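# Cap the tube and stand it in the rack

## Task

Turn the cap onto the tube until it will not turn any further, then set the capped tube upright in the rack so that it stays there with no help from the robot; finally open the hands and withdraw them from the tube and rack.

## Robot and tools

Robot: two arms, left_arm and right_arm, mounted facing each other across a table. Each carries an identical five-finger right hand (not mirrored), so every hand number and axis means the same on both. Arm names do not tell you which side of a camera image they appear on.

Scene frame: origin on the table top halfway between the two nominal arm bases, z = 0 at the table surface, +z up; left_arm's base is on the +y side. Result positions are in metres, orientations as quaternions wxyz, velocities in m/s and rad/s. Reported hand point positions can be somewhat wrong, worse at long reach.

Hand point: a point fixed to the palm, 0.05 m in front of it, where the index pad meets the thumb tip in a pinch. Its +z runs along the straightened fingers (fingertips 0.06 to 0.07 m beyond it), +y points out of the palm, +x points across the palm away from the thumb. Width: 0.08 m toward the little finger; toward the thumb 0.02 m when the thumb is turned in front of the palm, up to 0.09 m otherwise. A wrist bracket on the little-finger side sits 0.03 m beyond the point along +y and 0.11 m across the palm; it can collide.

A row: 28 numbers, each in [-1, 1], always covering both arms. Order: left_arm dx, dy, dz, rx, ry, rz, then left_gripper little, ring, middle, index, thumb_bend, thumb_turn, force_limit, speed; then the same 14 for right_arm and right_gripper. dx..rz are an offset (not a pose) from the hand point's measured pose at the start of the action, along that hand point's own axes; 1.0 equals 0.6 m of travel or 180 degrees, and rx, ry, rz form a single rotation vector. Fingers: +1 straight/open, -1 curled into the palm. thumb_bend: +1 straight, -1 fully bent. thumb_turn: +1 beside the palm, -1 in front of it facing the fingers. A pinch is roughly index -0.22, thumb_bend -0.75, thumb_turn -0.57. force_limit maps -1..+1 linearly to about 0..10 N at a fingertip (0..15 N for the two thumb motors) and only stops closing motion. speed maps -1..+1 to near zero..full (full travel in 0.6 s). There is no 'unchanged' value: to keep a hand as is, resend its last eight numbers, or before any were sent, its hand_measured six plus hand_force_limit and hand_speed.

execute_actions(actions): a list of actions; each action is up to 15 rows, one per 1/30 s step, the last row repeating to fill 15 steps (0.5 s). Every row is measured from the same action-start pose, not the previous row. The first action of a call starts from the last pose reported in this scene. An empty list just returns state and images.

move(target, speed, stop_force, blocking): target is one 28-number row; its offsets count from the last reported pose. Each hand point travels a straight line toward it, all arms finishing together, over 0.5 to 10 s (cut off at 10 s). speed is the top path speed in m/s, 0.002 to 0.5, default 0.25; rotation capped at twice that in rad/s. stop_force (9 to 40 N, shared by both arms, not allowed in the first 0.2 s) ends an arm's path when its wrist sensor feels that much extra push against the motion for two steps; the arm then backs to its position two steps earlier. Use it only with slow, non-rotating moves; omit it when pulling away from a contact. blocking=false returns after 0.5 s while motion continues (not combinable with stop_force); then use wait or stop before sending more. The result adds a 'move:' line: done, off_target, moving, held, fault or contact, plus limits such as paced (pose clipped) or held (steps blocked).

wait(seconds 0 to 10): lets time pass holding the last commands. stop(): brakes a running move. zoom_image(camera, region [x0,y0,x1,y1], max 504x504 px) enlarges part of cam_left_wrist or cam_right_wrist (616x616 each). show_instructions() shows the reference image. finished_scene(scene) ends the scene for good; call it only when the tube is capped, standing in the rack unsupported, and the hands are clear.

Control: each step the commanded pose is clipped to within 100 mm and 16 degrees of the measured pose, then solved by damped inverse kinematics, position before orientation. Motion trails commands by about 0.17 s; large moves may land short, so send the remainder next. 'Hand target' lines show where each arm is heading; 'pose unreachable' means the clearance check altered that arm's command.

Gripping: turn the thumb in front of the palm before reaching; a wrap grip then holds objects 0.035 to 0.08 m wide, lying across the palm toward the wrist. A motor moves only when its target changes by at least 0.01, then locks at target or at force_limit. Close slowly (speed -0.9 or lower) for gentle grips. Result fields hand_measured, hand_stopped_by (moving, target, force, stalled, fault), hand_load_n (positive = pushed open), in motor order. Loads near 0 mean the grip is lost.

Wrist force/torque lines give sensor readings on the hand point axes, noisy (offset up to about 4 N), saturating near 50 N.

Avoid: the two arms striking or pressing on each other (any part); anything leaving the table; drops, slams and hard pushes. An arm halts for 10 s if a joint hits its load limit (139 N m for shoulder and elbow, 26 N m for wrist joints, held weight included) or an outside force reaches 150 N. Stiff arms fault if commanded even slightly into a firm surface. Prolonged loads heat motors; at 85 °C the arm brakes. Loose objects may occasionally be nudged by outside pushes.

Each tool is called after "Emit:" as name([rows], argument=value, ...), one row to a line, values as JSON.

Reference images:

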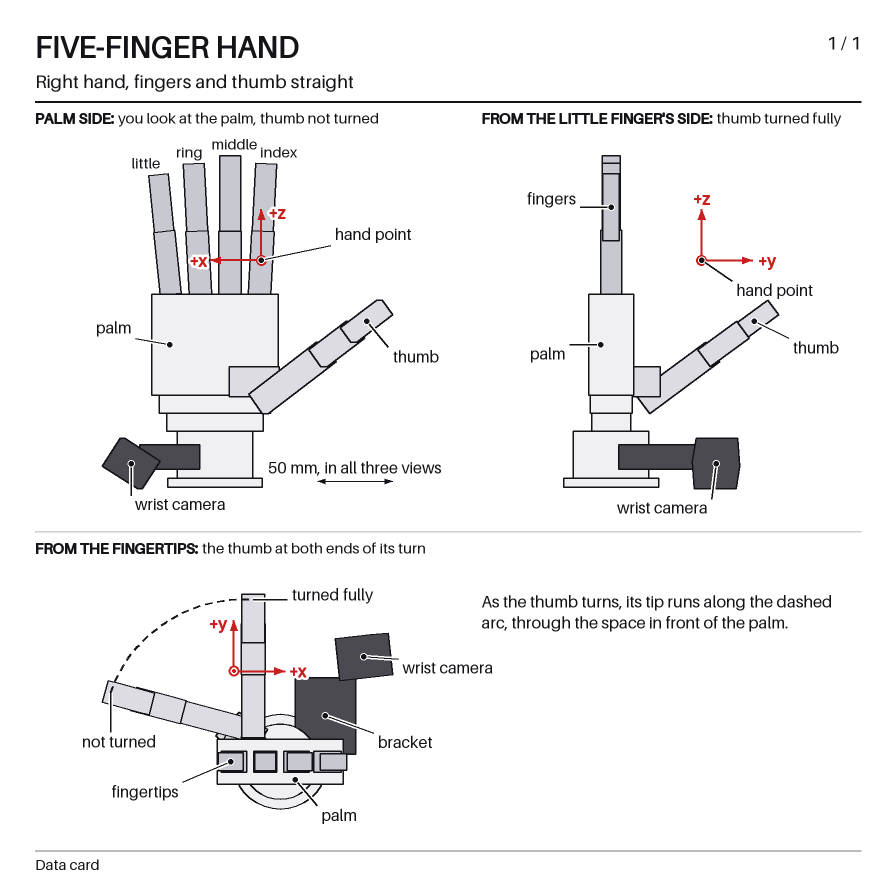

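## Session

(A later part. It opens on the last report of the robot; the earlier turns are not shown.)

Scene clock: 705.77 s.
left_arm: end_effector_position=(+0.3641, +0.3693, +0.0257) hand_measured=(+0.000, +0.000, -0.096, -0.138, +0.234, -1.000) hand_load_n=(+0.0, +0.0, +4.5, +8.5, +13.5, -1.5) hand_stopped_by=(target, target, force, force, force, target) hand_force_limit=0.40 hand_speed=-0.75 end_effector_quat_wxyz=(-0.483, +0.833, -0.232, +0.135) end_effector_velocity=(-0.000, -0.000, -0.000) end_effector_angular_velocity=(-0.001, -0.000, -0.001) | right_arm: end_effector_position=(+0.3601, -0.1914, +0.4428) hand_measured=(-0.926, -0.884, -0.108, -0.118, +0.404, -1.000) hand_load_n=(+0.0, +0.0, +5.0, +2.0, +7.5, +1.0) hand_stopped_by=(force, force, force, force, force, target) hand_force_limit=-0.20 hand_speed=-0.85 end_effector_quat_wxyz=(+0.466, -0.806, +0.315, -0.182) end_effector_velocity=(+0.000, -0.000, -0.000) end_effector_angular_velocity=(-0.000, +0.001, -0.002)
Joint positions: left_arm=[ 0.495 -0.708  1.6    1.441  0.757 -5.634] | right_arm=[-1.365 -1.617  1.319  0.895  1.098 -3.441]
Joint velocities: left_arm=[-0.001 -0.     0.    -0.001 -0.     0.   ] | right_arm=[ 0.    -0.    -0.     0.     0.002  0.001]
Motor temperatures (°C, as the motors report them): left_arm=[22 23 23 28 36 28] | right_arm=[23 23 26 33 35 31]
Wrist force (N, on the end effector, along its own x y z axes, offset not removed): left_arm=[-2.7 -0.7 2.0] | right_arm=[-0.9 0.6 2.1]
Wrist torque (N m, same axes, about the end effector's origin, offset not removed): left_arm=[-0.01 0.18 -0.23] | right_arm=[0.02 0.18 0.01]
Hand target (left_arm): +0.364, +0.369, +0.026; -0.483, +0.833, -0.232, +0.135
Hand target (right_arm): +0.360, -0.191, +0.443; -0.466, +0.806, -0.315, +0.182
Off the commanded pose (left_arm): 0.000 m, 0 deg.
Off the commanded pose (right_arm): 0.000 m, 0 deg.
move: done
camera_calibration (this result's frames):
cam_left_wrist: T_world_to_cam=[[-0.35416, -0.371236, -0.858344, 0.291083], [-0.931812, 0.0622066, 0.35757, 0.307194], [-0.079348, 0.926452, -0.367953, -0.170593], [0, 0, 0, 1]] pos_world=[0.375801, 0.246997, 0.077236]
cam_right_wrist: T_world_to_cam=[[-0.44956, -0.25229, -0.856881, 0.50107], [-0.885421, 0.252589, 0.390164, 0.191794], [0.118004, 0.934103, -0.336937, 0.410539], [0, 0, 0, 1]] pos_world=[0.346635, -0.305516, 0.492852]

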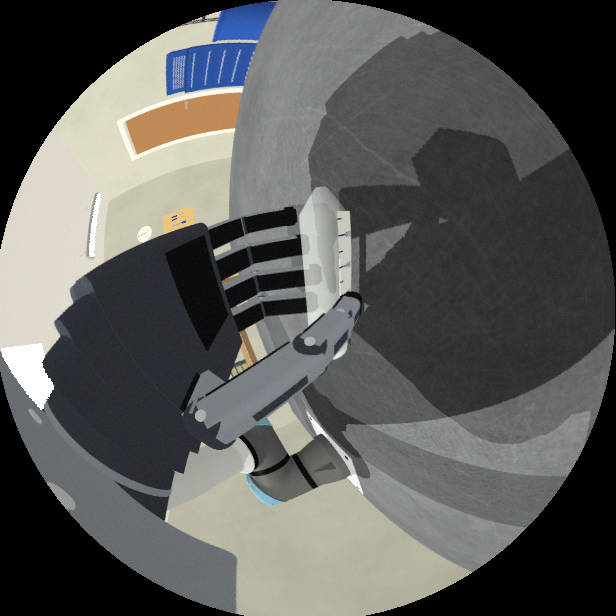

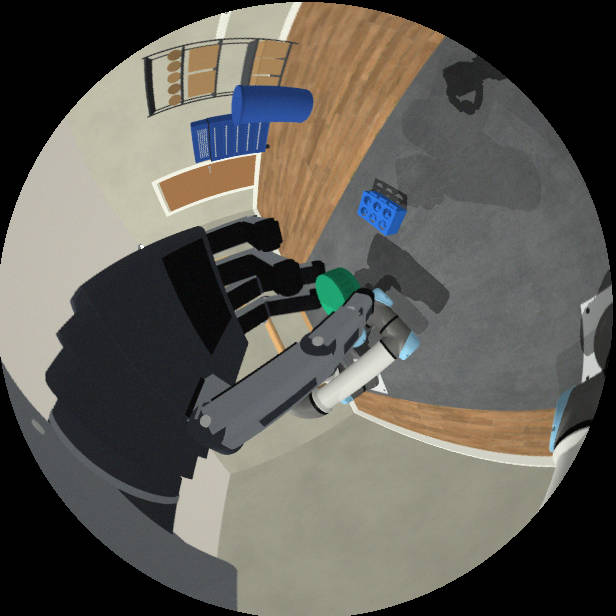

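Emit:
move(target=[0.183,-0.074,-0.52,0,0.572,0.33,0,0,-0.5,-0.5,0.1,-1,0.4,-0.75,0,0,0,0,0,0,-1,-1,-0.42,-0.4,0.2,-1,-0.2,-0.85], speed=0.35)

Emit:
move(target=[0,0,0,0.167,0,0,0,0,-0.5,-0.5,0.1,-1,0.4,-0.75,0,0,0,0,0,0,-1,-1,-0.42,-0.4,0.2,-1,-0.2,-0.85], speed=0.4)

Emit:
move(target=[0,0,0,0,0,0.995,0,0,-0.5,-0.5,0.1,-1,0.4,-0.75,0,0,0,0,0,0,-1,-1,-0.42,-0.4,0.2,-1,-0.2,-0.85], speed=0.5)

Emit:
move(target=[0,0,0,0,0,0.005,0.08,0.08,0.08,0.08,0.1,-1,0.4,-0.85,0,0,0,0,0,0,-1,-1,-0.42,-0.4,0.2,-1,-0.2,-0.85])

Scene clock: 724.10 s.
left_arm: end_effector_position=(+0.3292, +0.0996, +0.2194) hand_measured=(+0.000, +0.000, -0.096, -0.138, +0.234, -1.000) hand_load_n=(+0.0, +0.0, +4.5, +8.5, +13.5, -1.5) hand_stopped_by=(target, target, force, force, force, target) hand_force_limit=0.40 hand_speed=-0.75 end_effector_quat_wxyz=(-0.130, +0.224, -0.837, +0.482) end_effector_velocity=(+0.000, -0.001, +0.000) end_effector_angular_velocity=(+0.001, +0.002, -0.009) | right_arm: end_effector_position=(+0.3601, -0.1914, +0.4428) hand_measured=(-0.926, -0.884, -0.108, -0.118, +0.404, -1.000) hand_load_n=(+0.0, +0.0, +5.0, +2.0, +7.5, +1.0) hand_stopped_by=(force, force, force, force, force, target) hand_force_limit=-0.20 hand_speed=-0.85 end_effector_quat_wxyz=(+0.466, -0.806, +0.315, -0.182) end_effector_velocity=(-0.000, -0.000, -0.001) end_effector_angular_velocity=(-0.001, +0.003, -0.001)
Joint positions: left_arm=[ 0.363 -1.404  1.659  0.279  1.39  -3.245] | right_arm=[-1.365 -1.617  1.319  0.895  1.098 -3.441]
Joint velocities: left_arm=[ 0.005  0.003 -0.005  0.003  0.014  0.006] | right_arm=[-0.     0.001  0.002  0.001  0.001 -0.   ]
Motor temperatures (°C, as the motors report them): left_arm=[22 23 23 28 36 28] | right_arm=[23 23 26 33 35 31]
Wrist force (N, on the end effector, along its own x y z axes, offset not removed): left_arm=[-3.8 -2.1 -1.0] | right_arm=[-4.1 -1.2 -0.1]
Wrist torque (N m, same axes, about the end effector's origin, offset not removed): left_arm=[-0.06 0.43 -0.50] | right_arm=[-0.09 0.73 -0.15]
Hand target (left_arm): +0.329, +0.099, +0.219; +0.130, -0.224, +0.837, -0.482
Hand target (right_arm): +0.360, -0.191, +0.443; -0.466, +0.806, -0.315, +0.182
Off the commanded pose (left_arm): 0.000 m, 0 deg.
Off the commanded pose (right_arm): 0.000 m, 0 deg.
move: done
camera_calibration (this result's frames):
cam_left_wrist: T_world_to_cam=[[-0.15404, 0.493849, -0.855795, 0.192306], [0.503165, 0.784621, 0.362209, -0.323154], [0.850351, -0.374811, -0.36935, -0.0283469], [0, 0, 0, 1]] pos_world=[0.216327, 0.147959, 0.271153]
cam_right_wrist: T_world_to_cam=[[-0.44956, -0.25229, -0.856881, 0.50107], [-0.885421, 0.252589, 0.390164, 0.191795], [0.118004, 0.934103, -0.336937, 0.410539], [0, 0, 0, 1]] pos_world=[0.346635, -0.305516, 0.492852]

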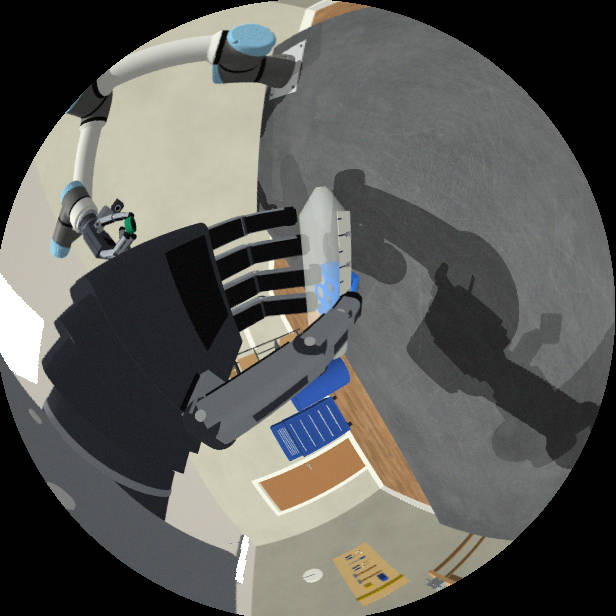

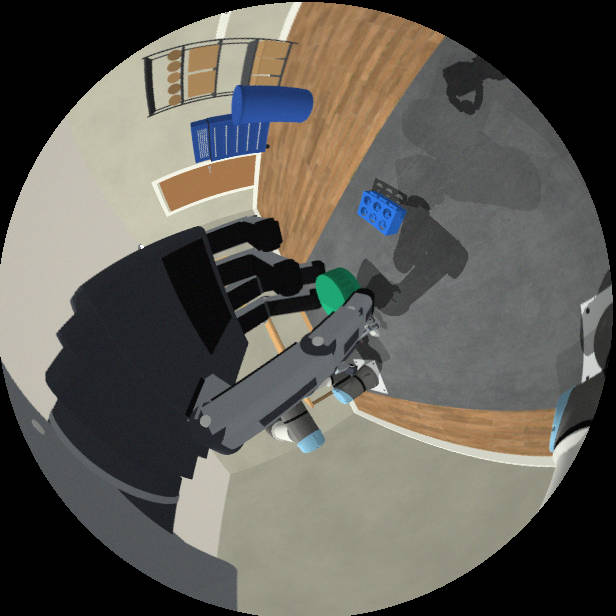

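Scene clock: 725.37 s.
left_arm: end_effector_position=(+0.3291, +0.0997, +0.2197) hand_measured=(+0.000, +0.000, -0.096, -0.138, +0.234, -1.000) hand_load_n=(+0.0, +0.0, +4.5, +8.5, +13.5, -1.5) hand_stopped_by=(target, target, force, force, force, target) hand_force_limit=0.40 hand_speed=-0.75 end_effector_quat_wxyz=(+0.184, -0.183, +0.683, -0.683) end_effector_velocity=(-0.001, -0.002, -0.001) end_effector_angular_velocity=(-0.010, -0.007, -0.004) | right_arm: end_effector_position=(+0.3601, -0.1914, +0.4428) hand_measured=(-0.926, -0.884, -0.108, -0.118, +0.404, -1.000) hand_load_n=(+0.0, +0.0, +5.0, +2.0, +7.5, +1.0) hand_stopped_by=(force, force, force, force, force, target) hand_force_limit=-0.20 hand_speed=-0.85 end_effector_quat_wxyz=(+0.466, -0.806, +0.315, -0.182) end_effector_velocity=(+0.001, -0.000, +0.000) end_effector_angular_velocity=(-0.001, -0.001, -0.001)
Joint positions: left_arm=[ 0.325 -1.572  2.131 -0.558  1.325 -3.14 ] | right_arm=[-1.365 -1.617  1.319  0.895  1.098 -3.441]
Joint velocities: left_arm=[-0.003  0.003  0.01  -0.025  0.001  0.004] | right_arm=[-0.     0.    -0.001 -0.     0.001 -0.001]
Motor temperatures (°C, as the motors report them): left_arm=[22 23 23 28 36 28] | right_arm=[23 23 26 33 35 31]
Wrist force (N, on the end effector, along its own x y z axes, offset not removed): left_arm=[1.0 -0.3 1.8] | right_arm=[-0.9 -0.5 0.7]
Wrist torque (N m, same axes, about the end effector's origin, offset not removed): left_arm=[-0.03 -0.13 -0.01] | right_arm=[0.05 0.05 0.03]
Hand target (left_arm): +0.329, +0.100, +0.220; +0.184, -0.182, +0.683, -0.683
Hand target (right_arm): +0.360, -0.191, +0.443; -0.466, +0.806, -0.315, +0.182
Off the commanded pose (left_arm): 0.000 m, 0 deg.
Off the commanded pose (right_arm): 0.000 m, 0 deg.
move: done
camera_calibration (this result's frames):
cam_left_wrist: T_world_to_cam=[[0.0940476, 0.064761, -0.993459, 0.183811], [0.442571, 0.891142, 0.099988, -0.256379], [0.891788, -0.44908, 0.0551483, -0.127664], [0, 0, 0, 1]] pos_world=[0.210029, 0.159235, 0.215284]
cam_right_wrist: T_world_to_cam=[[-0.44956, -0.25229, -0.856881, 0.50107], [-0.885421, 0.252589, 0.390164, 0.191794], [0.118004, 0.934103, -0.336937, 0.410539], [0, 0, 0, 1]] pos_world=[0.346635, -0.305516, 0.492852]

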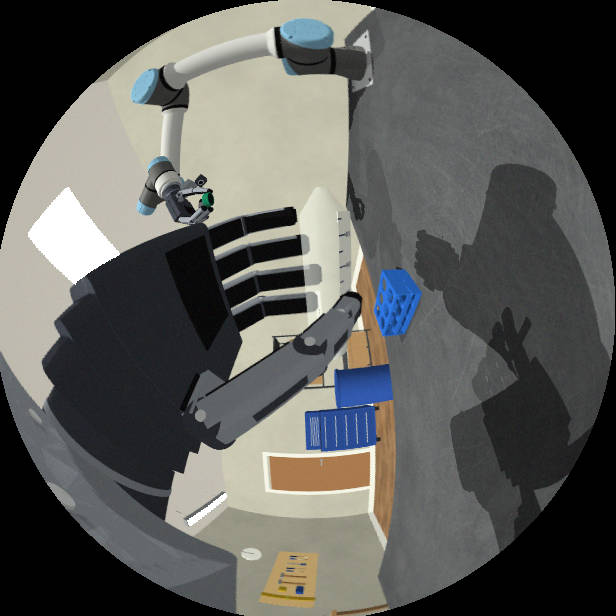

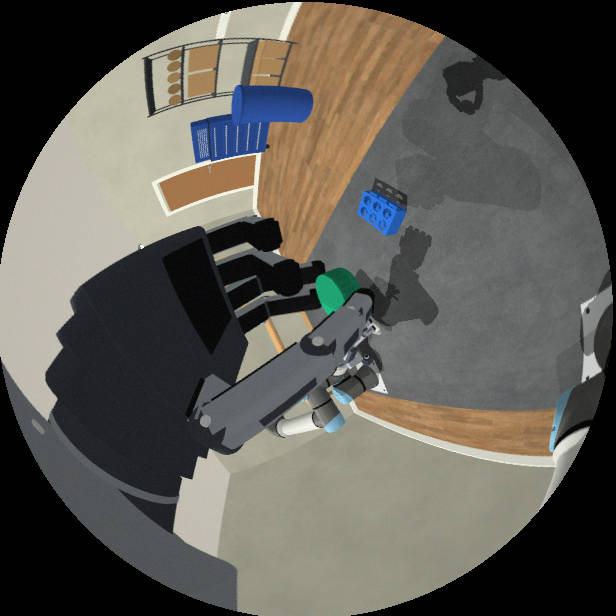

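Scene clock: 729.10 s.
left_arm: end_effector_position=(+0.3293, +0.0999, +0.2197) hand_measured=(+0.000, +0.000, -0.096, -0.138, +0.234, -1.000) hand_load_n=(+0.0, +0.0, +4.5, +8.5, +13.5, -2.0) hand_stopped_by=(target, target, force, force, force, target) hand_force_limit=0.40 hand_speed=-0.75 end_effector_quat_wxyz=(+0.684, +0.682, +0.188, +0.178) end_effector_velocity=(-0.001, -0.001, +0.000) end_effector_angular_velocity=(+0.006, -0.010, -0.003) | right_arm: end_effector_position=(+0.3601, -0.1914, +0.4428) hand_measured=(-0.926, -0.884, -0.108, -0.118, +0.404, -1.000) hand_load_n=(+0.0, +0.0, +5.0, +2.0, +7.5, +1.0) hand_stopped_by=(force, force, force, force, force, target) hand_force_limit=-0.20 hand_speed=-0.85 end_effector_quat_wxyz=(+0.466, -0.806, +0.315, -0.182) end_effector_velocity=(-0.000, -0.000, +0.000) end_effector_angular_velocity=(+0.000, +0.000, -0.000)
Joint positions: left_arm=[ 0.503 -1.307  2.235 -0.927  1.502 -0.015] | right_arm=[-1.365 -1.617  1.319  0.895  1.098 -3.441]
Joint velocities: left_arm=[ 0.002 -0.001 -0.002  0.002  0.004  0.011] | right_arm=[-0.    -0.    -0.001  0.001 -0.     0.001]
Motor temperatures (°C, as the motors report them): left_arm=[22 23 23 28 36 28] | right_arm=[23 23 26 33 35 31]
Wrist force (N, on the end effector, along its own x y z axes, offset not removed): left_arm=[-3.2 -0.8 1.1] | right_arm=[0.0 -1.0 -0.3]
Wrist torque (N m, same axes, about the end effector's origin, offset not removed): left_arm=[0.07 0.17 -0.20] | right_arm=[-0.09 -0.06 0.03]
Hand target (left_arm): +0.329, +0.100, +0.220; +0.684, +0.682, +0.188, +0.178
Hand target (right_arm): +0.360, -0.191, +0.443; -0.466, +0.806, -0.315, +0.182
Off the commanded pose (left_arm): 0.000 m, 0 deg.
Off the commanded pose (right_arm): 0.000 m, 0 deg.
move: done
camera_calibration (this result's frames):
cam_left_wrist: T_world_to_cam=[[-0.0879774, -0.0421388, 0.995231, -0.182465], [-0.994475, 0.0611481, -0.0853216, 0.340169], [-0.0572612, -0.997239, -0.0472857, 0.262022], [0, 0, 0, 1]] pos_world=[0.337241, 0.232809, 0.223009]
cam_right_wrist: T_world_to_cam=[[-0.44956, -0.25229, -0.856881, 0.50107], [-0.885421, 0.252589, 0.390164, 0.191794], [0.118004, 0.934103, -0.336937, 0.410539], [0, 0, 0, 1]] pos_world=[0.346634, -0.305516, 0.492852]

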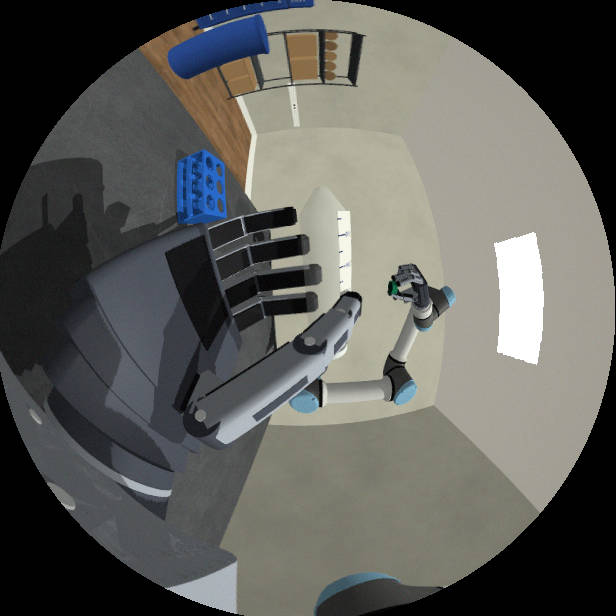

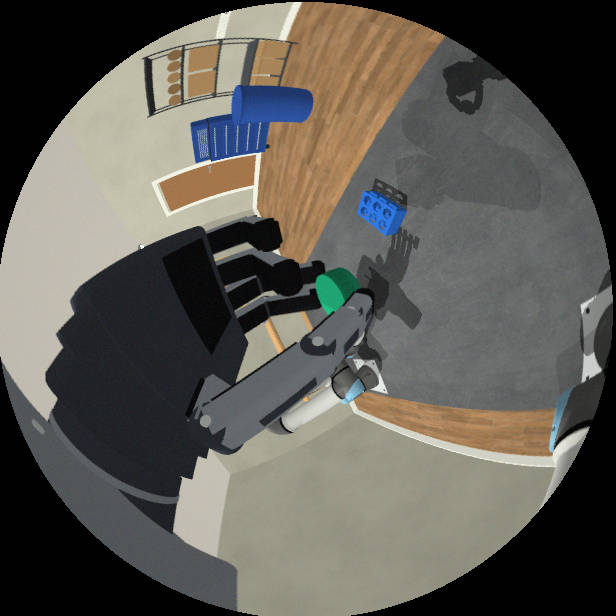

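Scene clock: 730.23 s.
left_arm: end_effector_position=(+0.3293, +0.0999, +0.2197) hand_measured=(+0.080, +0.080, +0.080, +0.080, +0.226, -1.000) hand_load_n=(+0.0, +0.0, +0.0, +0.0, +0.0, +0.0) hand_stopped_by=(target, target, target, target, force, target) hand_force_limit=0.40 hand_speed=-0.85 end_effector_quat_wxyz=(+0.683, +0.683, +0.183, +0.183) end_effector_velocity=(+0.001, +0.000, +0.001) end_effector_angular_velocity=(-0.001, -0.001, +0.001) | right_arm: end_effector_position=(+0.3601, -0.1914, +0.4428) hand_measured=(-0.926, -0.884, -0.108, -0.118, +0.404, -1.000) hand_load_n=(+0.0, +0.0, +5.0, +2.0, +7.5, +1.0) hand_stopped_by=(force, force, force, force, force, target) hand_force_limit=-0.20 hand_speed=-0.85 end_effector_quat_wxyz=(+0.466, -0.806, +0.315, -0.182) end_effector_velocity=(+0.000, +0.000, -0.000) end_effector_angular_velocity=(+0.001, -0.000, -0.000)
Joint positions: left_arm=[ 0.506 -1.308  2.234 -0.925  1.505  0.001] | right_arm=[-1.365 -1.617  1.319  0.895  1.098 -3.441]
Joint velocities: left_arm=[ 0.001 -0.    -0.001 -0.     0.     0.   ] | right_arm=[ 0.     0.     0.    -0.001 -0.     0.001]
Motor temperatures (°C, as the motors report them): left_arm=[22 23 23 28 36 28] | right_arm=[23 23 26 33 35 31]
Wrist force (N, on the end effector, along its own x y z axes, offset not removed): left_arm=[-4.6 0.1 -0.3] | right_arm=[-1.5 -0.1 0.3]
Wrist torque (N m, same axes, about the end effector's origin, offset not removed): left_arm=[0.08 0.48 -0.46] | right_arm=[0.00 0.27 -0.19]
Hand target (left_arm): +0.329, +0.100, +0.220; +0.683, +0.683, +0.183, +0.183
Hand target (right_arm): +0.360, -0.191, +0.443; -0.466, +0.806, -0.315, +0.182
Off the commanded pose (left_arm): 0.000 m, 0 deg.
Off the commanded pose (right_arm): 0.000 m, 0 deg.
move: done
camera_calibration (this result's frames):
cam_left_wrist: T_world_to_cam=[[-0.101502, -0.0499513, 0.993581, -0.176871], [-0.993226, 0.0618812, -0.0983544, 0.342548], [-0.0565711, -0.996833, -0.055894, 0.263645], [0, 0, 0, 1]] pos_world=[0.33719, 0.232778, 0.224163]
cam_right_wrist: T_world_to_cam=[[-0.44956, -0.25229, -0.856881, 0.50107], [-0.885421, 0.252589, 0.390164, 0.191794], [0.118004, 0.934103, -0.336937, 0.410539], [0, 0, 0, 1]] pos_world=[0.346635, -0.305516, 0.492852]

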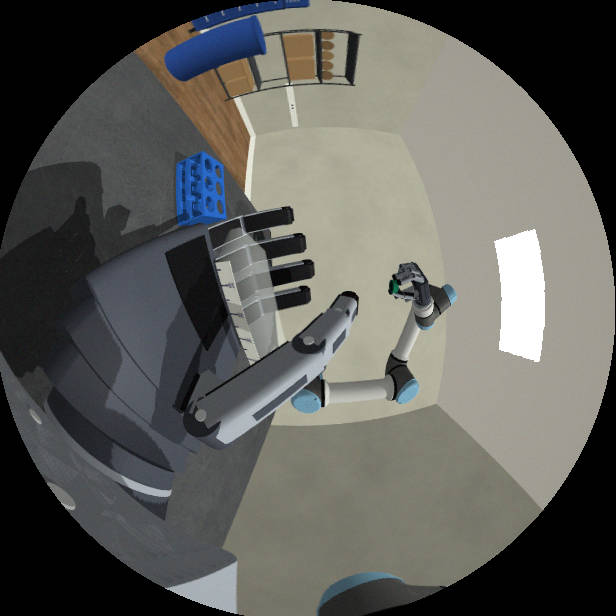

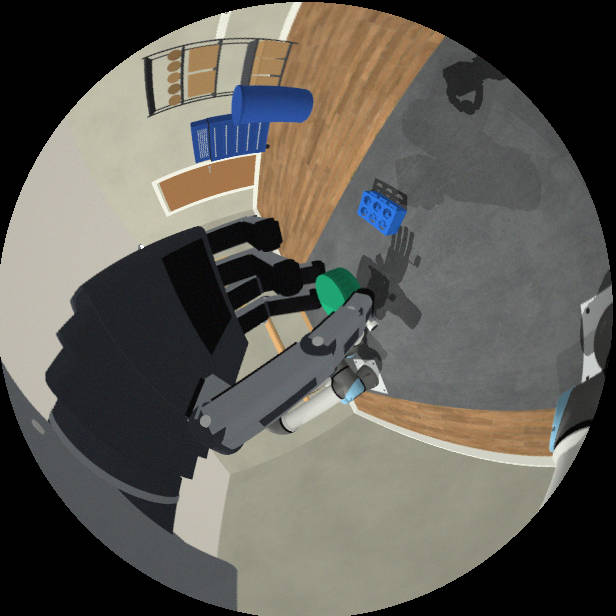

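Emit:
move(target=[0,0,0,0.06,0,0,-1,-1,-1,-1,0.9,-1,0.6,-0.6,0,0,0,0,0,0,-1,-1,-0.42,-0.4,0.2,-1,-0.2,-0.85])

Emit:
move(target=[0,0,0,-0.06,0,0,-1,-1,-1,-1,-1,-1,1,-0.3,0,0,0,0,0,0,-1,-1,-0.42,-0.4,0.2,-1,-0.2,-0.85])

Scene clock: 739.27 s.
left_arm: end_effector_position=(+0.3293, +0.0998, +0.2197) hand_measured=(-1.000, -0.906, -0.906, -0.906, +0.900, -1.000) hand_load_n=(+1.0, +10.5, +11.0, +11.0, +0.0, +0.0) hand_stopped_by=(target, force, force, force, target, target) hand_force_limit=0.60 hand_speed=-0.60 end_effector_quat_wxyz=(+0.615, +0.744, +0.199, +0.165) end_effector_velocity=(-0.001, -0.001, +0.000) end_effector_angular_velocity=(+0.000, -0.000, -0.002) | right_arm: end_effector_position=(+0.3601, -0.1914, +0.4428) hand_measured=(-0.926, -0.884, -0.108, -0.118, +0.404, -1.000) hand_load_n=(+0.0, +0.0, +5.0, +2.0, +7.5, +1.0) hand_stopped_by=(force, force, force, force, force, target) hand_force_limit=-0.20 hand_speed=-0.85 end_effector_quat_wxyz=(+0.466, -0.806, +0.315, -0.182) end_effector_velocity=(+0.000, +0.000, -0.000) end_effector_angular_velocity=(+0.000, +0.000, +0.001)
Joint positions: left_arm=[ 0.504 -1.386  2.162 -0.586  1.504 -0.012] | right_arm=[-1.365 -1.617  1.319  0.895  1.098 -3.441]
Joint velocities: left_arm=[-0.002  0.    -0.001  0.001 -0.     0.   ] | right_arm=[-0.     0.    -0.     0.    -0.001 -0.   ]
Motor temperatures (°C, as the motors report them): left_arm=[22 23 23 28 36 28] | right_arm=[23 23 26 33 35 31]
Wrist force (N, on the end effector, along its own x y z axes, offset not removed): left_arm=[-2.7 -1.2 1.5] | right_arm=[-5.3 -0.2 0.0]
Wrist torque (N m, same axes, about the end effector's origin, offset not removed): left_arm=[-0.17 0.20 -0.17] | right_arm=[0.03 0.81 -0.28]
Hand target (left_arm): +0.329, +0.100, +0.220; +0.615, +0.744, +0.199, +0.165
Hand target (right_arm): +0.360, -0.191, +0.443; -0.466, +0.806, -0.315, +0.182
Off the commanded pose (left_arm): 0.000 m, 0 deg.
Off the commanded pose (right_arm): 0.000 m, 0 deg.
move: done
camera_calibration (this result's frames):
cam_left_wrist: T_world_to_cam=[[-0.00825881, -0.211298, 0.977387, -0.187913], [-0.997593, 0.0690387, 0.00649567, 0.320259], [-0.0688501, -0.974981, -0.211359, 0.299624], [0, 0, 0, 1]] pos_world=[0.338565, 0.230312, 0.244911]
cam_right_wrist: T_world_to_cam=[[-0.44956, -0.25229, -0.856881, 0.50107], [-0.885421, 0.252589, 0.390164, 0.191794], [0.118004, 0.934103, -0.336937, 0.410539], [0, 0, 0, 1]] pos_world=[0.346634, -0.305516, 0.492852]

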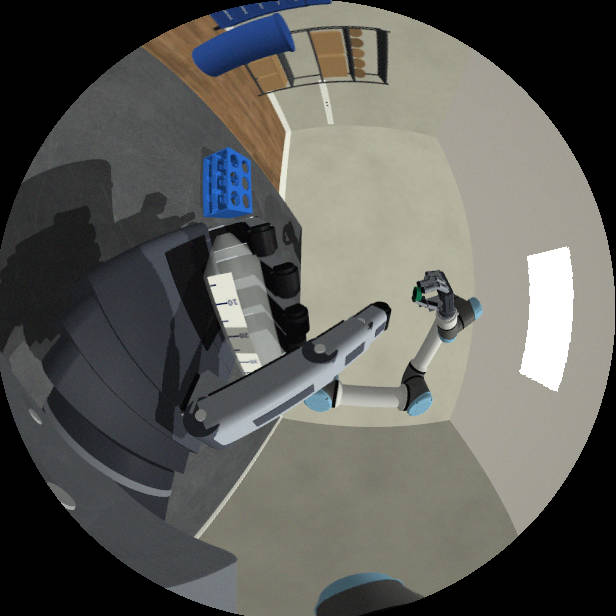

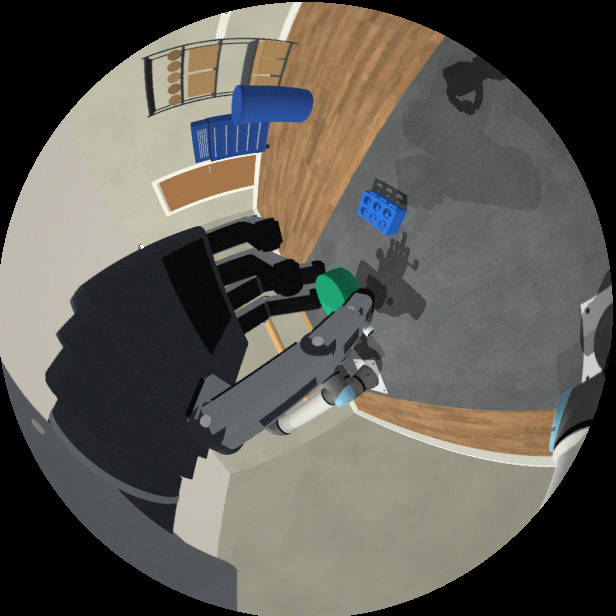

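Scene clock: 740.80 s.
left_arm: end_effector_position=(+0.3293, +0.0999, +0.2197) hand_measured=(-1.000, -0.906, -0.906, -0.906, +0.022, -1.000) hand_load_n=(+1.0, +10.0, +10.5, +11.0, +14.5, +3.5) hand_stopped_by=(target, force, force, force, force, target) hand_force_limit=1.00 hand_speed=-0.30 end_effector_quat_wxyz=(+0.683, +0.683, +0.183, +0.183) end_effector_velocity=(-0.001, -0.000, -0.000) end_effector_angular_velocity=(+0.000, +0.001, -0.000) | right_arm: end_effector_position=(+0.3601, -0.1914, +0.4428) hand_measured=(-0.926, -0.884, -0.108, -0.118, +0.404, -1.000) hand_load_n=(+0.0, +0.0, +5.0, +2.0, +7.5, +1.0) hand_stopped_by=(force, force, force, force, force, target) hand_force_limit=-0.20 hand_speed=-0.85 end_effector_quat_wxyz=(+0.466, -0.806, +0.315, -0.182) end_effector_velocity=(+0.000, +0.000, -0.000) end_effector_angular_velocity=(-0.000, +0.000, -0.001)
Joint positions: left_arm=[ 0.506 -1.308  2.234 -0.925  1.505  0.001] | right_arm=[-1.365 -1.617  1.319  0.895  1.098 -3.441]
Joint velocities: left_arm=[-0.002  0.     0.     0.    -0.001 -0.   ] | right_arm=[ 0.     0.001  0.    -0.001  0.001  0.   ]
Motor temperatures (°C, as the motors report them): left_arm=[22 23 23 28 36 28] | right_arm=[23 23 26 33 35 31]
Wrist force (N, on the end effector, along its own x y z axes, offset not removed): left_arm=[-0.4 0.8 0.8] | right_arm=[-1.7 1.4 0.3]
Wrist torque (N m, same axes, about the end effector's origin, offset not removed): left_arm=[0.02 -0.13 -0.03] | right_arm=[0.19 0.26 -0.04]
Hand target (left_arm): +0.329, +0.100, +0.220; +0.683, +0.683, +0.183, +0.183
Hand target (right_arm): +0.360, -0.191, +0.443; -0.466, +0.806, -0.315, +0.182
Off the commanded pose (left_arm): 0.000 m, 0 deg.
Off the commanded pose (right_arm): 0.000 m, 0 deg.
move: done
camera_calibration (this result's frames):
cam_left_wrist: T_world_to_cam=[[-0.101501, -0.0499517, 0.993581, -0.176871], [-0.993226, 0.0618813, -0.0983542, 0.342548], [-0.0565711, -0.996833, -0.0558944, 0.263646], [0, 0, 0, 1]] pos_world=[0.33719, 0.232778, 0.224163]
cam_right_wrist: T_world_to_cam=[[-0.44956, -0.25229, -0.856881, 0.50107], [-0.885421, 0.252589, 0.390164, 0.191795], [0.118004, 0.934103, -0.336937, 0.410539], [0, 0, 0, 1]] pos_world=[0.346635, -0.305516, 0.492852]

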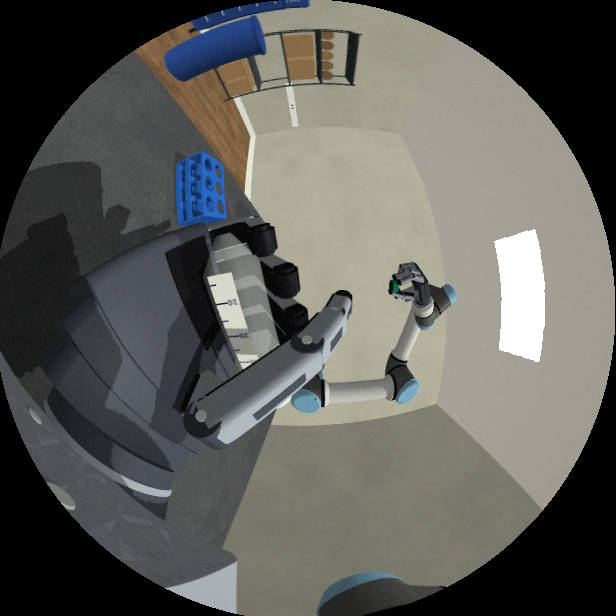

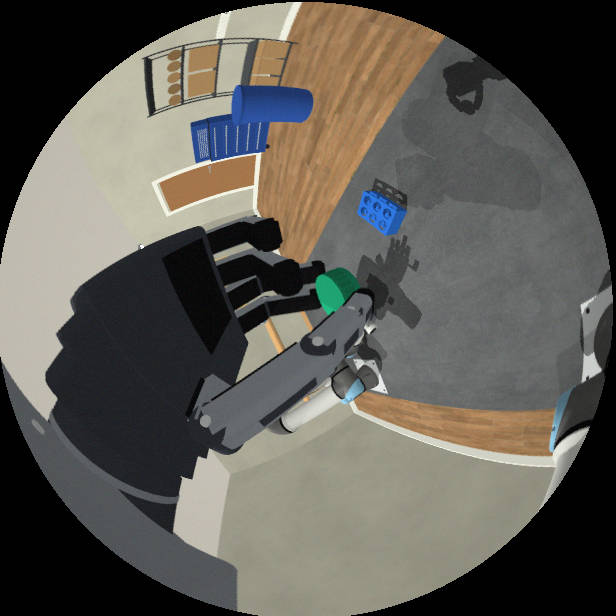

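Emit:
move(target=[-0.1,-0.1,0.3,0,0,-0.5,-1,-1,-1,-1,-1,-1,1,-0.3,-0.218,0.183,0.225,0,-0.207,-0.119,-1,-1,-0.42,-0.4,0.2,-1,-0.2,-0.85], speed=0.3)

Emit:
zoom_image(camera="cam_right_wrist", region=[290,190,458,358])

Scene clock: 754.10 s.
left_arm: end_effector_position=(+0.3673, -0.0858, +0.1591) hand_measured=(-1.000, -0.906, -0.906, -0.906, +0.022, -1.000) hand_load_n=(+1.0, +10.0, +10.5, +11.0, +14.5, +3.0) hand_stopped_by=(target, force, force, force, force, target) hand_force_limit=1.00 hand_speed=-0.30 end_effector_quat_wxyz=(+0.612, +0.354, +0.612, -0.353) end_effector_velocity=(-0.000, -0.002, -0.001) end_effector_angular_velocity=(-0.004, +0.011, -0.001) | right_arm: end_effector_position=(+0.3064, -0.0572, +0.2806) hand_measured=(-0.926, -0.884, -0.108, -0.118, +0.404, -1.000) hand_load_n=(+0.0, +0.0, +5.0, +2.0, +7.5, +1.0) hand_stopped_by=(force, force, force, force, force, target) hand_force_limit=-0.20 hand_speed=-0.85 end_effector_quat_wxyz=(-0.501, +0.866, +0.001, -0.001) end_effector_velocity=(-0.000, +0.001, -0.001) end_effector_angular_velocity=(+0.001, -0.002, +0.006)
Joint positions: left_arm=[ 0.244 -0.955  1.755 -0.799  1.243 -1.569] | right_arm=[-1.177 -1.263  1.389  0.792  0.678 -3.935]
Joint velocities: left_arm=[-0.001  0.002 -0.005  0.006 -0.    -0.012] | right_arm=[ 0.002  0.004 -0.002  0.001 -0.003 -0.006]
Motor temperatures (°C, as the motors report them): left_arm=[22 23 23 28 36 28] | right_arm=[23 23 26 33 35 31]
Wrist force (N, on the end effector, along its own x y z axes, offset not removed): left_arm=[-1.6 2.5 2.2] | right_arm=[-2.7 -2.0 1.1]
Wrist torque (N m, same axes, about the end effector's origin, offset not removed): left_arm=[0.50 0.18 -0.11] | right_arm=[-0.51 0.45 -0.05]
Hand target (left_arm): +0.367, -0.086, +0.159; +0.612, +0.354, +0.613, -0.353
Hand target (right_arm): +0.306, -0.057, +0.281; -0.501, +0.866, +0.001, -0.001
Off the commanded pose (left_arm): 0.000 m, 0 deg.
Off the commanded pose (right_arm): 0.000 m, 0 deg.
move: done
camera_calibration (this result's frames):
cam_left_wrist: T_world_to_cam=[[0.856127, 0.504077, 0.113811, -0.286334], [-0.361255, 0.426316, 0.829306, 0.037348], [0.369514, -0.751107, 0.547081, -0.154016], [0, 0, 0, 1]] pos_world=[0.315541, 0.01273, 0.085874]
cam_right_wrist: T_world_to_cam=[[-0.158228, -0.489672, -0.857429, 0.269127], [-0.819908, -0.41871, 0.390426, 0.115054], [-0.550195, 0.76479, -0.335235, 0.431442], [0, 0, 0, 1]] pos_world=[0.374294, -0.150004, 0.330471]

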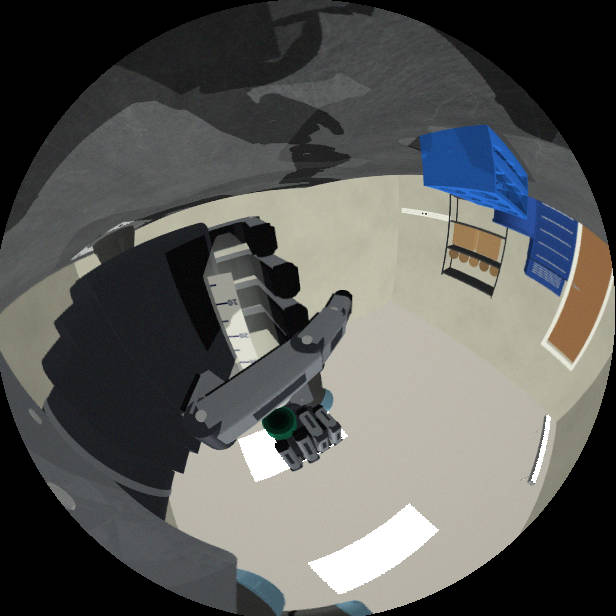

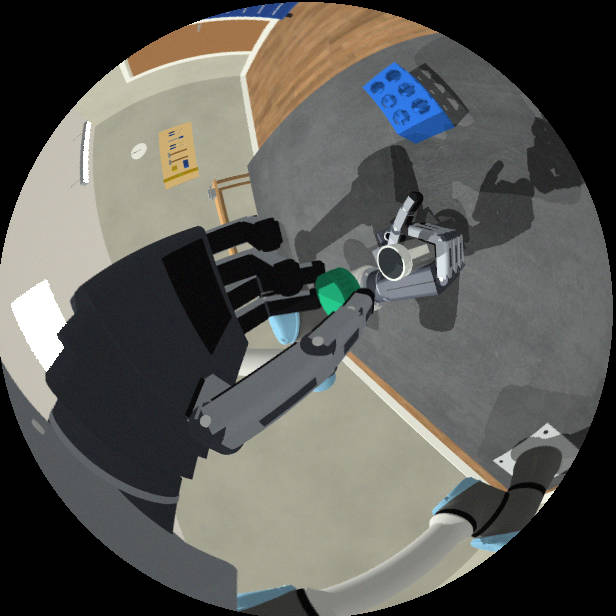

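Region (290, 190, 458, 358) of cam_right_wrist's 616x616 image, scaled by 3.000, with more detail than that image has.

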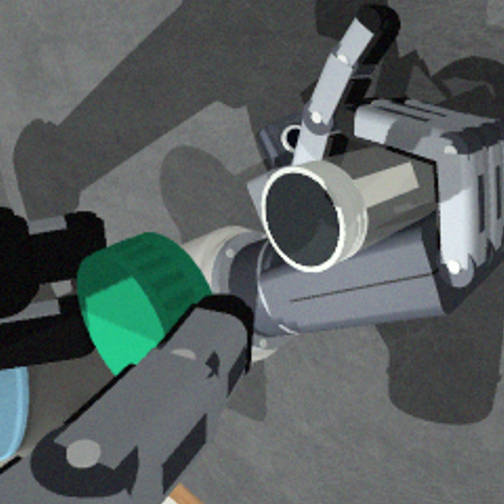

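Emit:
move(target=[0,0,0,0,0,0,-1,-1,-1,-1,-1,-1,1,-0.3,0.007,0.045,0.022,0,0,0,-1,-1,-0.42,-0.4,0.2,-1,-0.2,-0.85], speed=0.08)

Emit:
zoom_image(camera="cam_right_wrist", region=[300,220,426,346])

Emit:
zoom_image(camera="cam_left_wrist", region=[220,340,346,466])

Scene clock: 773.43 s.
left_arm: end_effector_position=(+0.3673, -0.0858, +0.1591) hand_measured=(-1.000, -0.906, -0.906, -0.906, +0.022, -1.000) hand_load_n=(+1.0, +10.0, +10.5, +11.0, +14.5, +3.0) hand_stopped_by=(target, force, force, force, force, target) hand_force_limit=1.00 hand_speed=-0.30 end_effector_quat_wxyz=(+0.612, +0.354, +0.612, -0.353) end_effector_velocity=(+0.001, +0.000, +0.000) end_effector_angular_velocity=(-0.000, -0.000, +0.001) | right_arm: end_effector_position=(+0.3105, -0.0592, +0.2508) hand_measured=(-0.926, -0.884, -0.108, -0.118, +0.404, -1.000) hand_load_n=(+0.0, +0.0, +5.0, +2.0, +7.5, +1.0) hand_stopped_by=(force, force, force, force, force, target) hand_force_limit=-0.20 hand_speed=-0.85 end_effector_quat_wxyz=(-0.501, +0.866, +0.001, -0.001) end_effector_velocity=(+0.000, -0.000, -0.002) end_effector_angular_velocity=(+0.000, -0.000, -0.000)
Joint positions: left_arm=[ 0.244 -0.955  1.755 -0.799  1.243 -1.569] | right_arm=[-1.186 -1.246  1.445  0.727  0.673 -3.946]
Joint velocities: left_arm=[ 0.001  0.     0.    -0.     0.     0.   ] | right_arm=[-0.     0.001  0.004 -0.005 -0.    -0.   ]
Motor temperatures (°C, as the motors report them): left_arm=[22 23 23 28 36 28] | right_arm=[23 23 26 33 35 31]
Wrist force (N, on the end effector, along its own x y z axes, offset not removed): left_arm=[-2.0 3.5 -0.3] | right_arm=[2.0 -1.6 0.9]
Wrist torque (N m, same axes, about the end effector's origin, offset not removed): left_arm=[0.70 0.13 -0.18] | right_arm=[-0.33 -0.37 0.09]
Hand target (left_arm): +0.367, -0.086, +0.159; +0.612, +0.354, +0.612, -0.353
Hand target (right_arm): +0.311, -0.059, +0.251; -0.501, +0.866, +0.001, -0.001
Off the commanded pose (left_arm): 0.000 m, 0 deg.
Off the commanded pose (right_arm): 0.000 m, 0 deg.
move: done
camera_calibration (this result's frames):
cam_left_wrist: T_world_to_cam=[[0.856114, 0.504091, 0.113845, -0.286305], [-0.361245, 0.426208, 0.829366, 0.0374054], [0.369554, -0.751158, 0.546983, -0.153973], [0, 0, 0, 1]] pos_world=[0.315523, 0.0127233, 0.0857919]
cam_right_wrist: T_world_to_cam=[[-0.158216, -0.489686, -0.857424, 0.243206], [-0.8199, -0.418722, 0.39043, 0.129225], [-0.550211, 0.764774, -0.335245, 0.425269], [0, 0, 0, 1]] pos_world=[0.378418, -0.152031, 0.300646]

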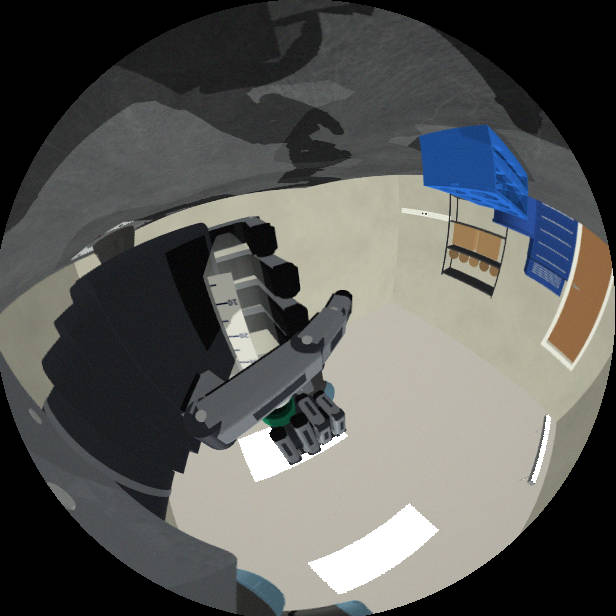

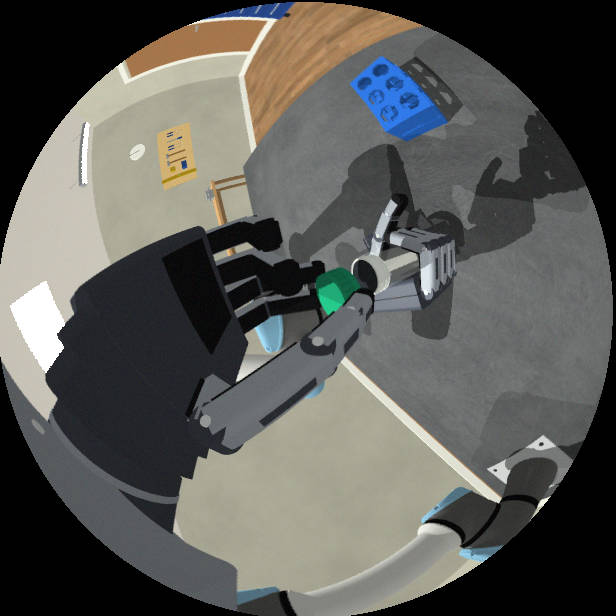

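Region (300, 220, 426, 346) of cam_right_wrist's 616x616 image, scaled by 4.000, with more detail than that image has.

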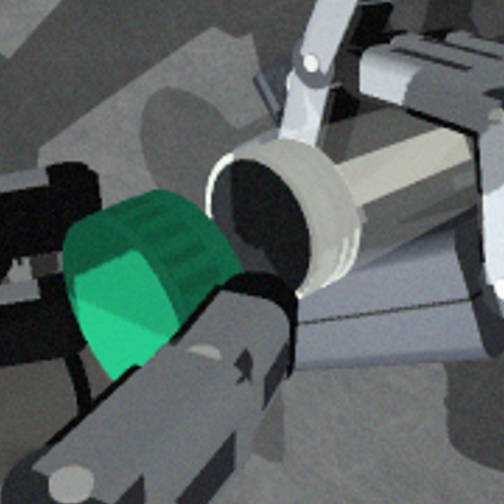

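Region (220, 340, 346, 466) of cam_left_wrist's 616x616 image, scaled by 4.000, with more detail than that image has.

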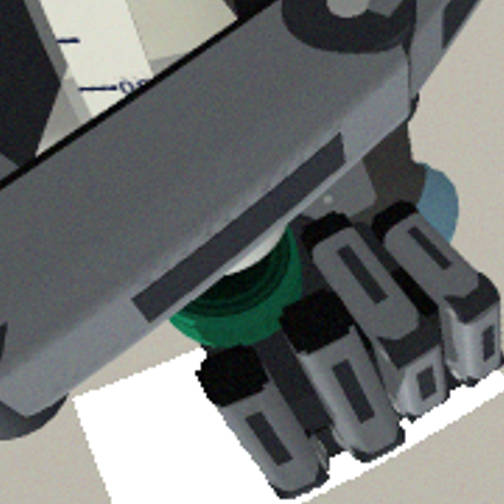

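Emit:
move(target=[0,0,0,0,0,0,-1,-1,-1,-1,-1,-1,1,-0.3,0.005,0.020,0.013,0,0,0,-1,-1,-0.42,-0.4,0.2,-1,-0.2,-0.85], speed=0.03)

Emit:
zoom_image(camera="cam_right_wrist", region=[300,220,426,346])

Emit:
zoom_image(camera="cam_left_wrist", region=[220,340,346,466])

Scene clock: 786.43 s.
left_arm: end_effector_position=(+0.3673, -0.0858, +0.1591) hand_measured=(-1.000, -0.906, -0.906, -0.906, +0.022, -1.000) hand_load_n=(+1.0, +10.0, +10.5, +11.0, +14.5, +3.0) hand_stopped_by=(target, force, force, force, force, target) hand_force_limit=1.00 hand_speed=-0.30 end_effector_quat_wxyz=(+0.612, +0.354, +0.612, -0.353) end_effector_velocity=(+0.000, +0.000, -0.000) end_effector_angular_velocity=(+0.001, +0.000, +0.000) | right_arm: end_effector_position=(+0.3135, -0.0585, +0.2367) hand_measured=(-0.926, -0.884, -0.108, -0.118, +0.404, -1.000) hand_load_n=(+0.0, +0.0, +5.0, +2.0, +7.5, +1.0) hand_stopped_by=(force, force, force, force, force, target) hand_force_limit=-0.20 hand_speed=-0.85 end_effector_quat_wxyz=(-0.501, +0.866, +0.001, -0.001) end_effector_velocity=(+0.001, -0.000, -0.002) end_effector_angular_velocity=(-0.001, +0.000, -0.001)
Joint positions: left_arm=[ 0.244 -0.955  1.755 -0.799  1.243 -1.569] | right_arm=[-1.187 -1.232  1.463  0.696  0.673 -3.947]
Joint velocities: left_arm=[ 0.     0.    -0.     0.001 -0.     0.   ] | right_arm=[-0.     0.002  0.002 -0.003  0.001 -0.   ]
Motor temperatures (°C, as the motors report them): left_arm=[22 23 23 28 36 28] | right_arm=[23 23 26 33 35 31]
Wrist force (N, on the end effector, along its own x y z axes, offset not removed): left_arm=[-3.8 1.9 0.8] | right_arm=[-0.5 -0.4 0.9]
Wrist torque (N m, same axes, about the end effector's origin, offset not removed): left_arm=[0.31 0.66 -0.21] | right_arm=[-0.04 0.09 0.05]
Hand target (left_arm): +0.367, -0.086, +0.159; +0.612, +0.354, +0.612, -0.353
Hand target (right_arm): +0.313, -0.058, +0.237; -0.501, +0.866, +0.001, -0.001
Off the commanded pose (left_arm): 0.000 m, 0 deg.
Off the commanded pose (right_arm): 0.000 m, 0 deg.
move: done
camera_calibration (this result's frames):
cam_left_wrist: T_world_to_cam=[[0.856127, 0.504077, 0.113811, -0.286334], [-0.361255, 0.426316, 0.829307, 0.0373481], [0.369515, -0.751107, 0.547081, -0.154016], [0, 0, 0, 1]] pos_world=[0.315541, 0.0127301, 0.0858738]
cam_right_wrist: T_world_to_cam=[[-0.158213, -0.489695, -0.857419, 0.231921], [-0.819896, -0.418726, 0.390435, 0.13747], [-0.550218, 0.764766, -0.335251, 0.421572], [0, 0, 0, 1]] pos_world=[0.38136, -0.151271, 0.286513]

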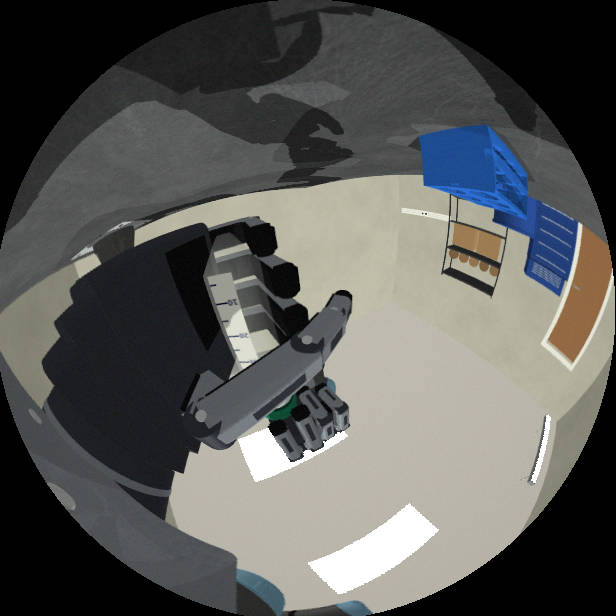

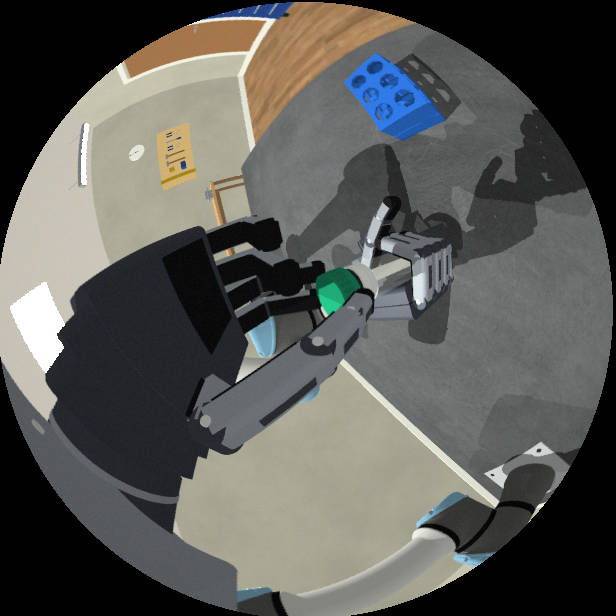

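Region (300, 220, 426, 346) of cam_right_wrist's 616x616 image, scaled by 4.000, with more detail than that image has.

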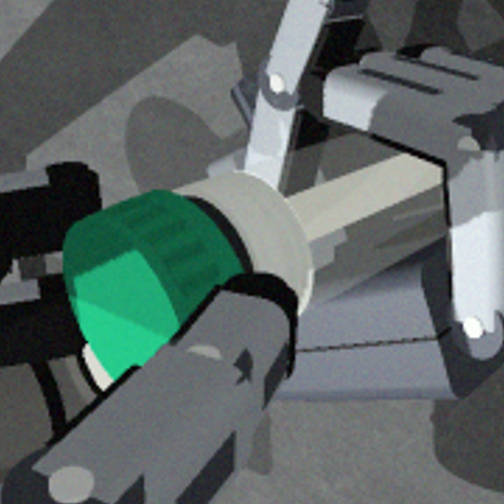

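Region (220, 340, 346, 466) of cam_left_wrist's 616x616 image, scaled by 4.000, with more detail than that image has.

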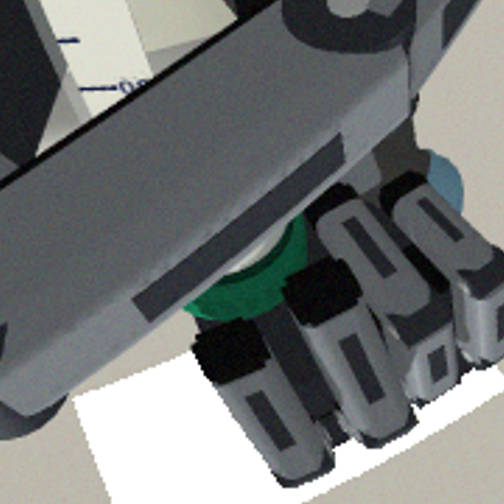

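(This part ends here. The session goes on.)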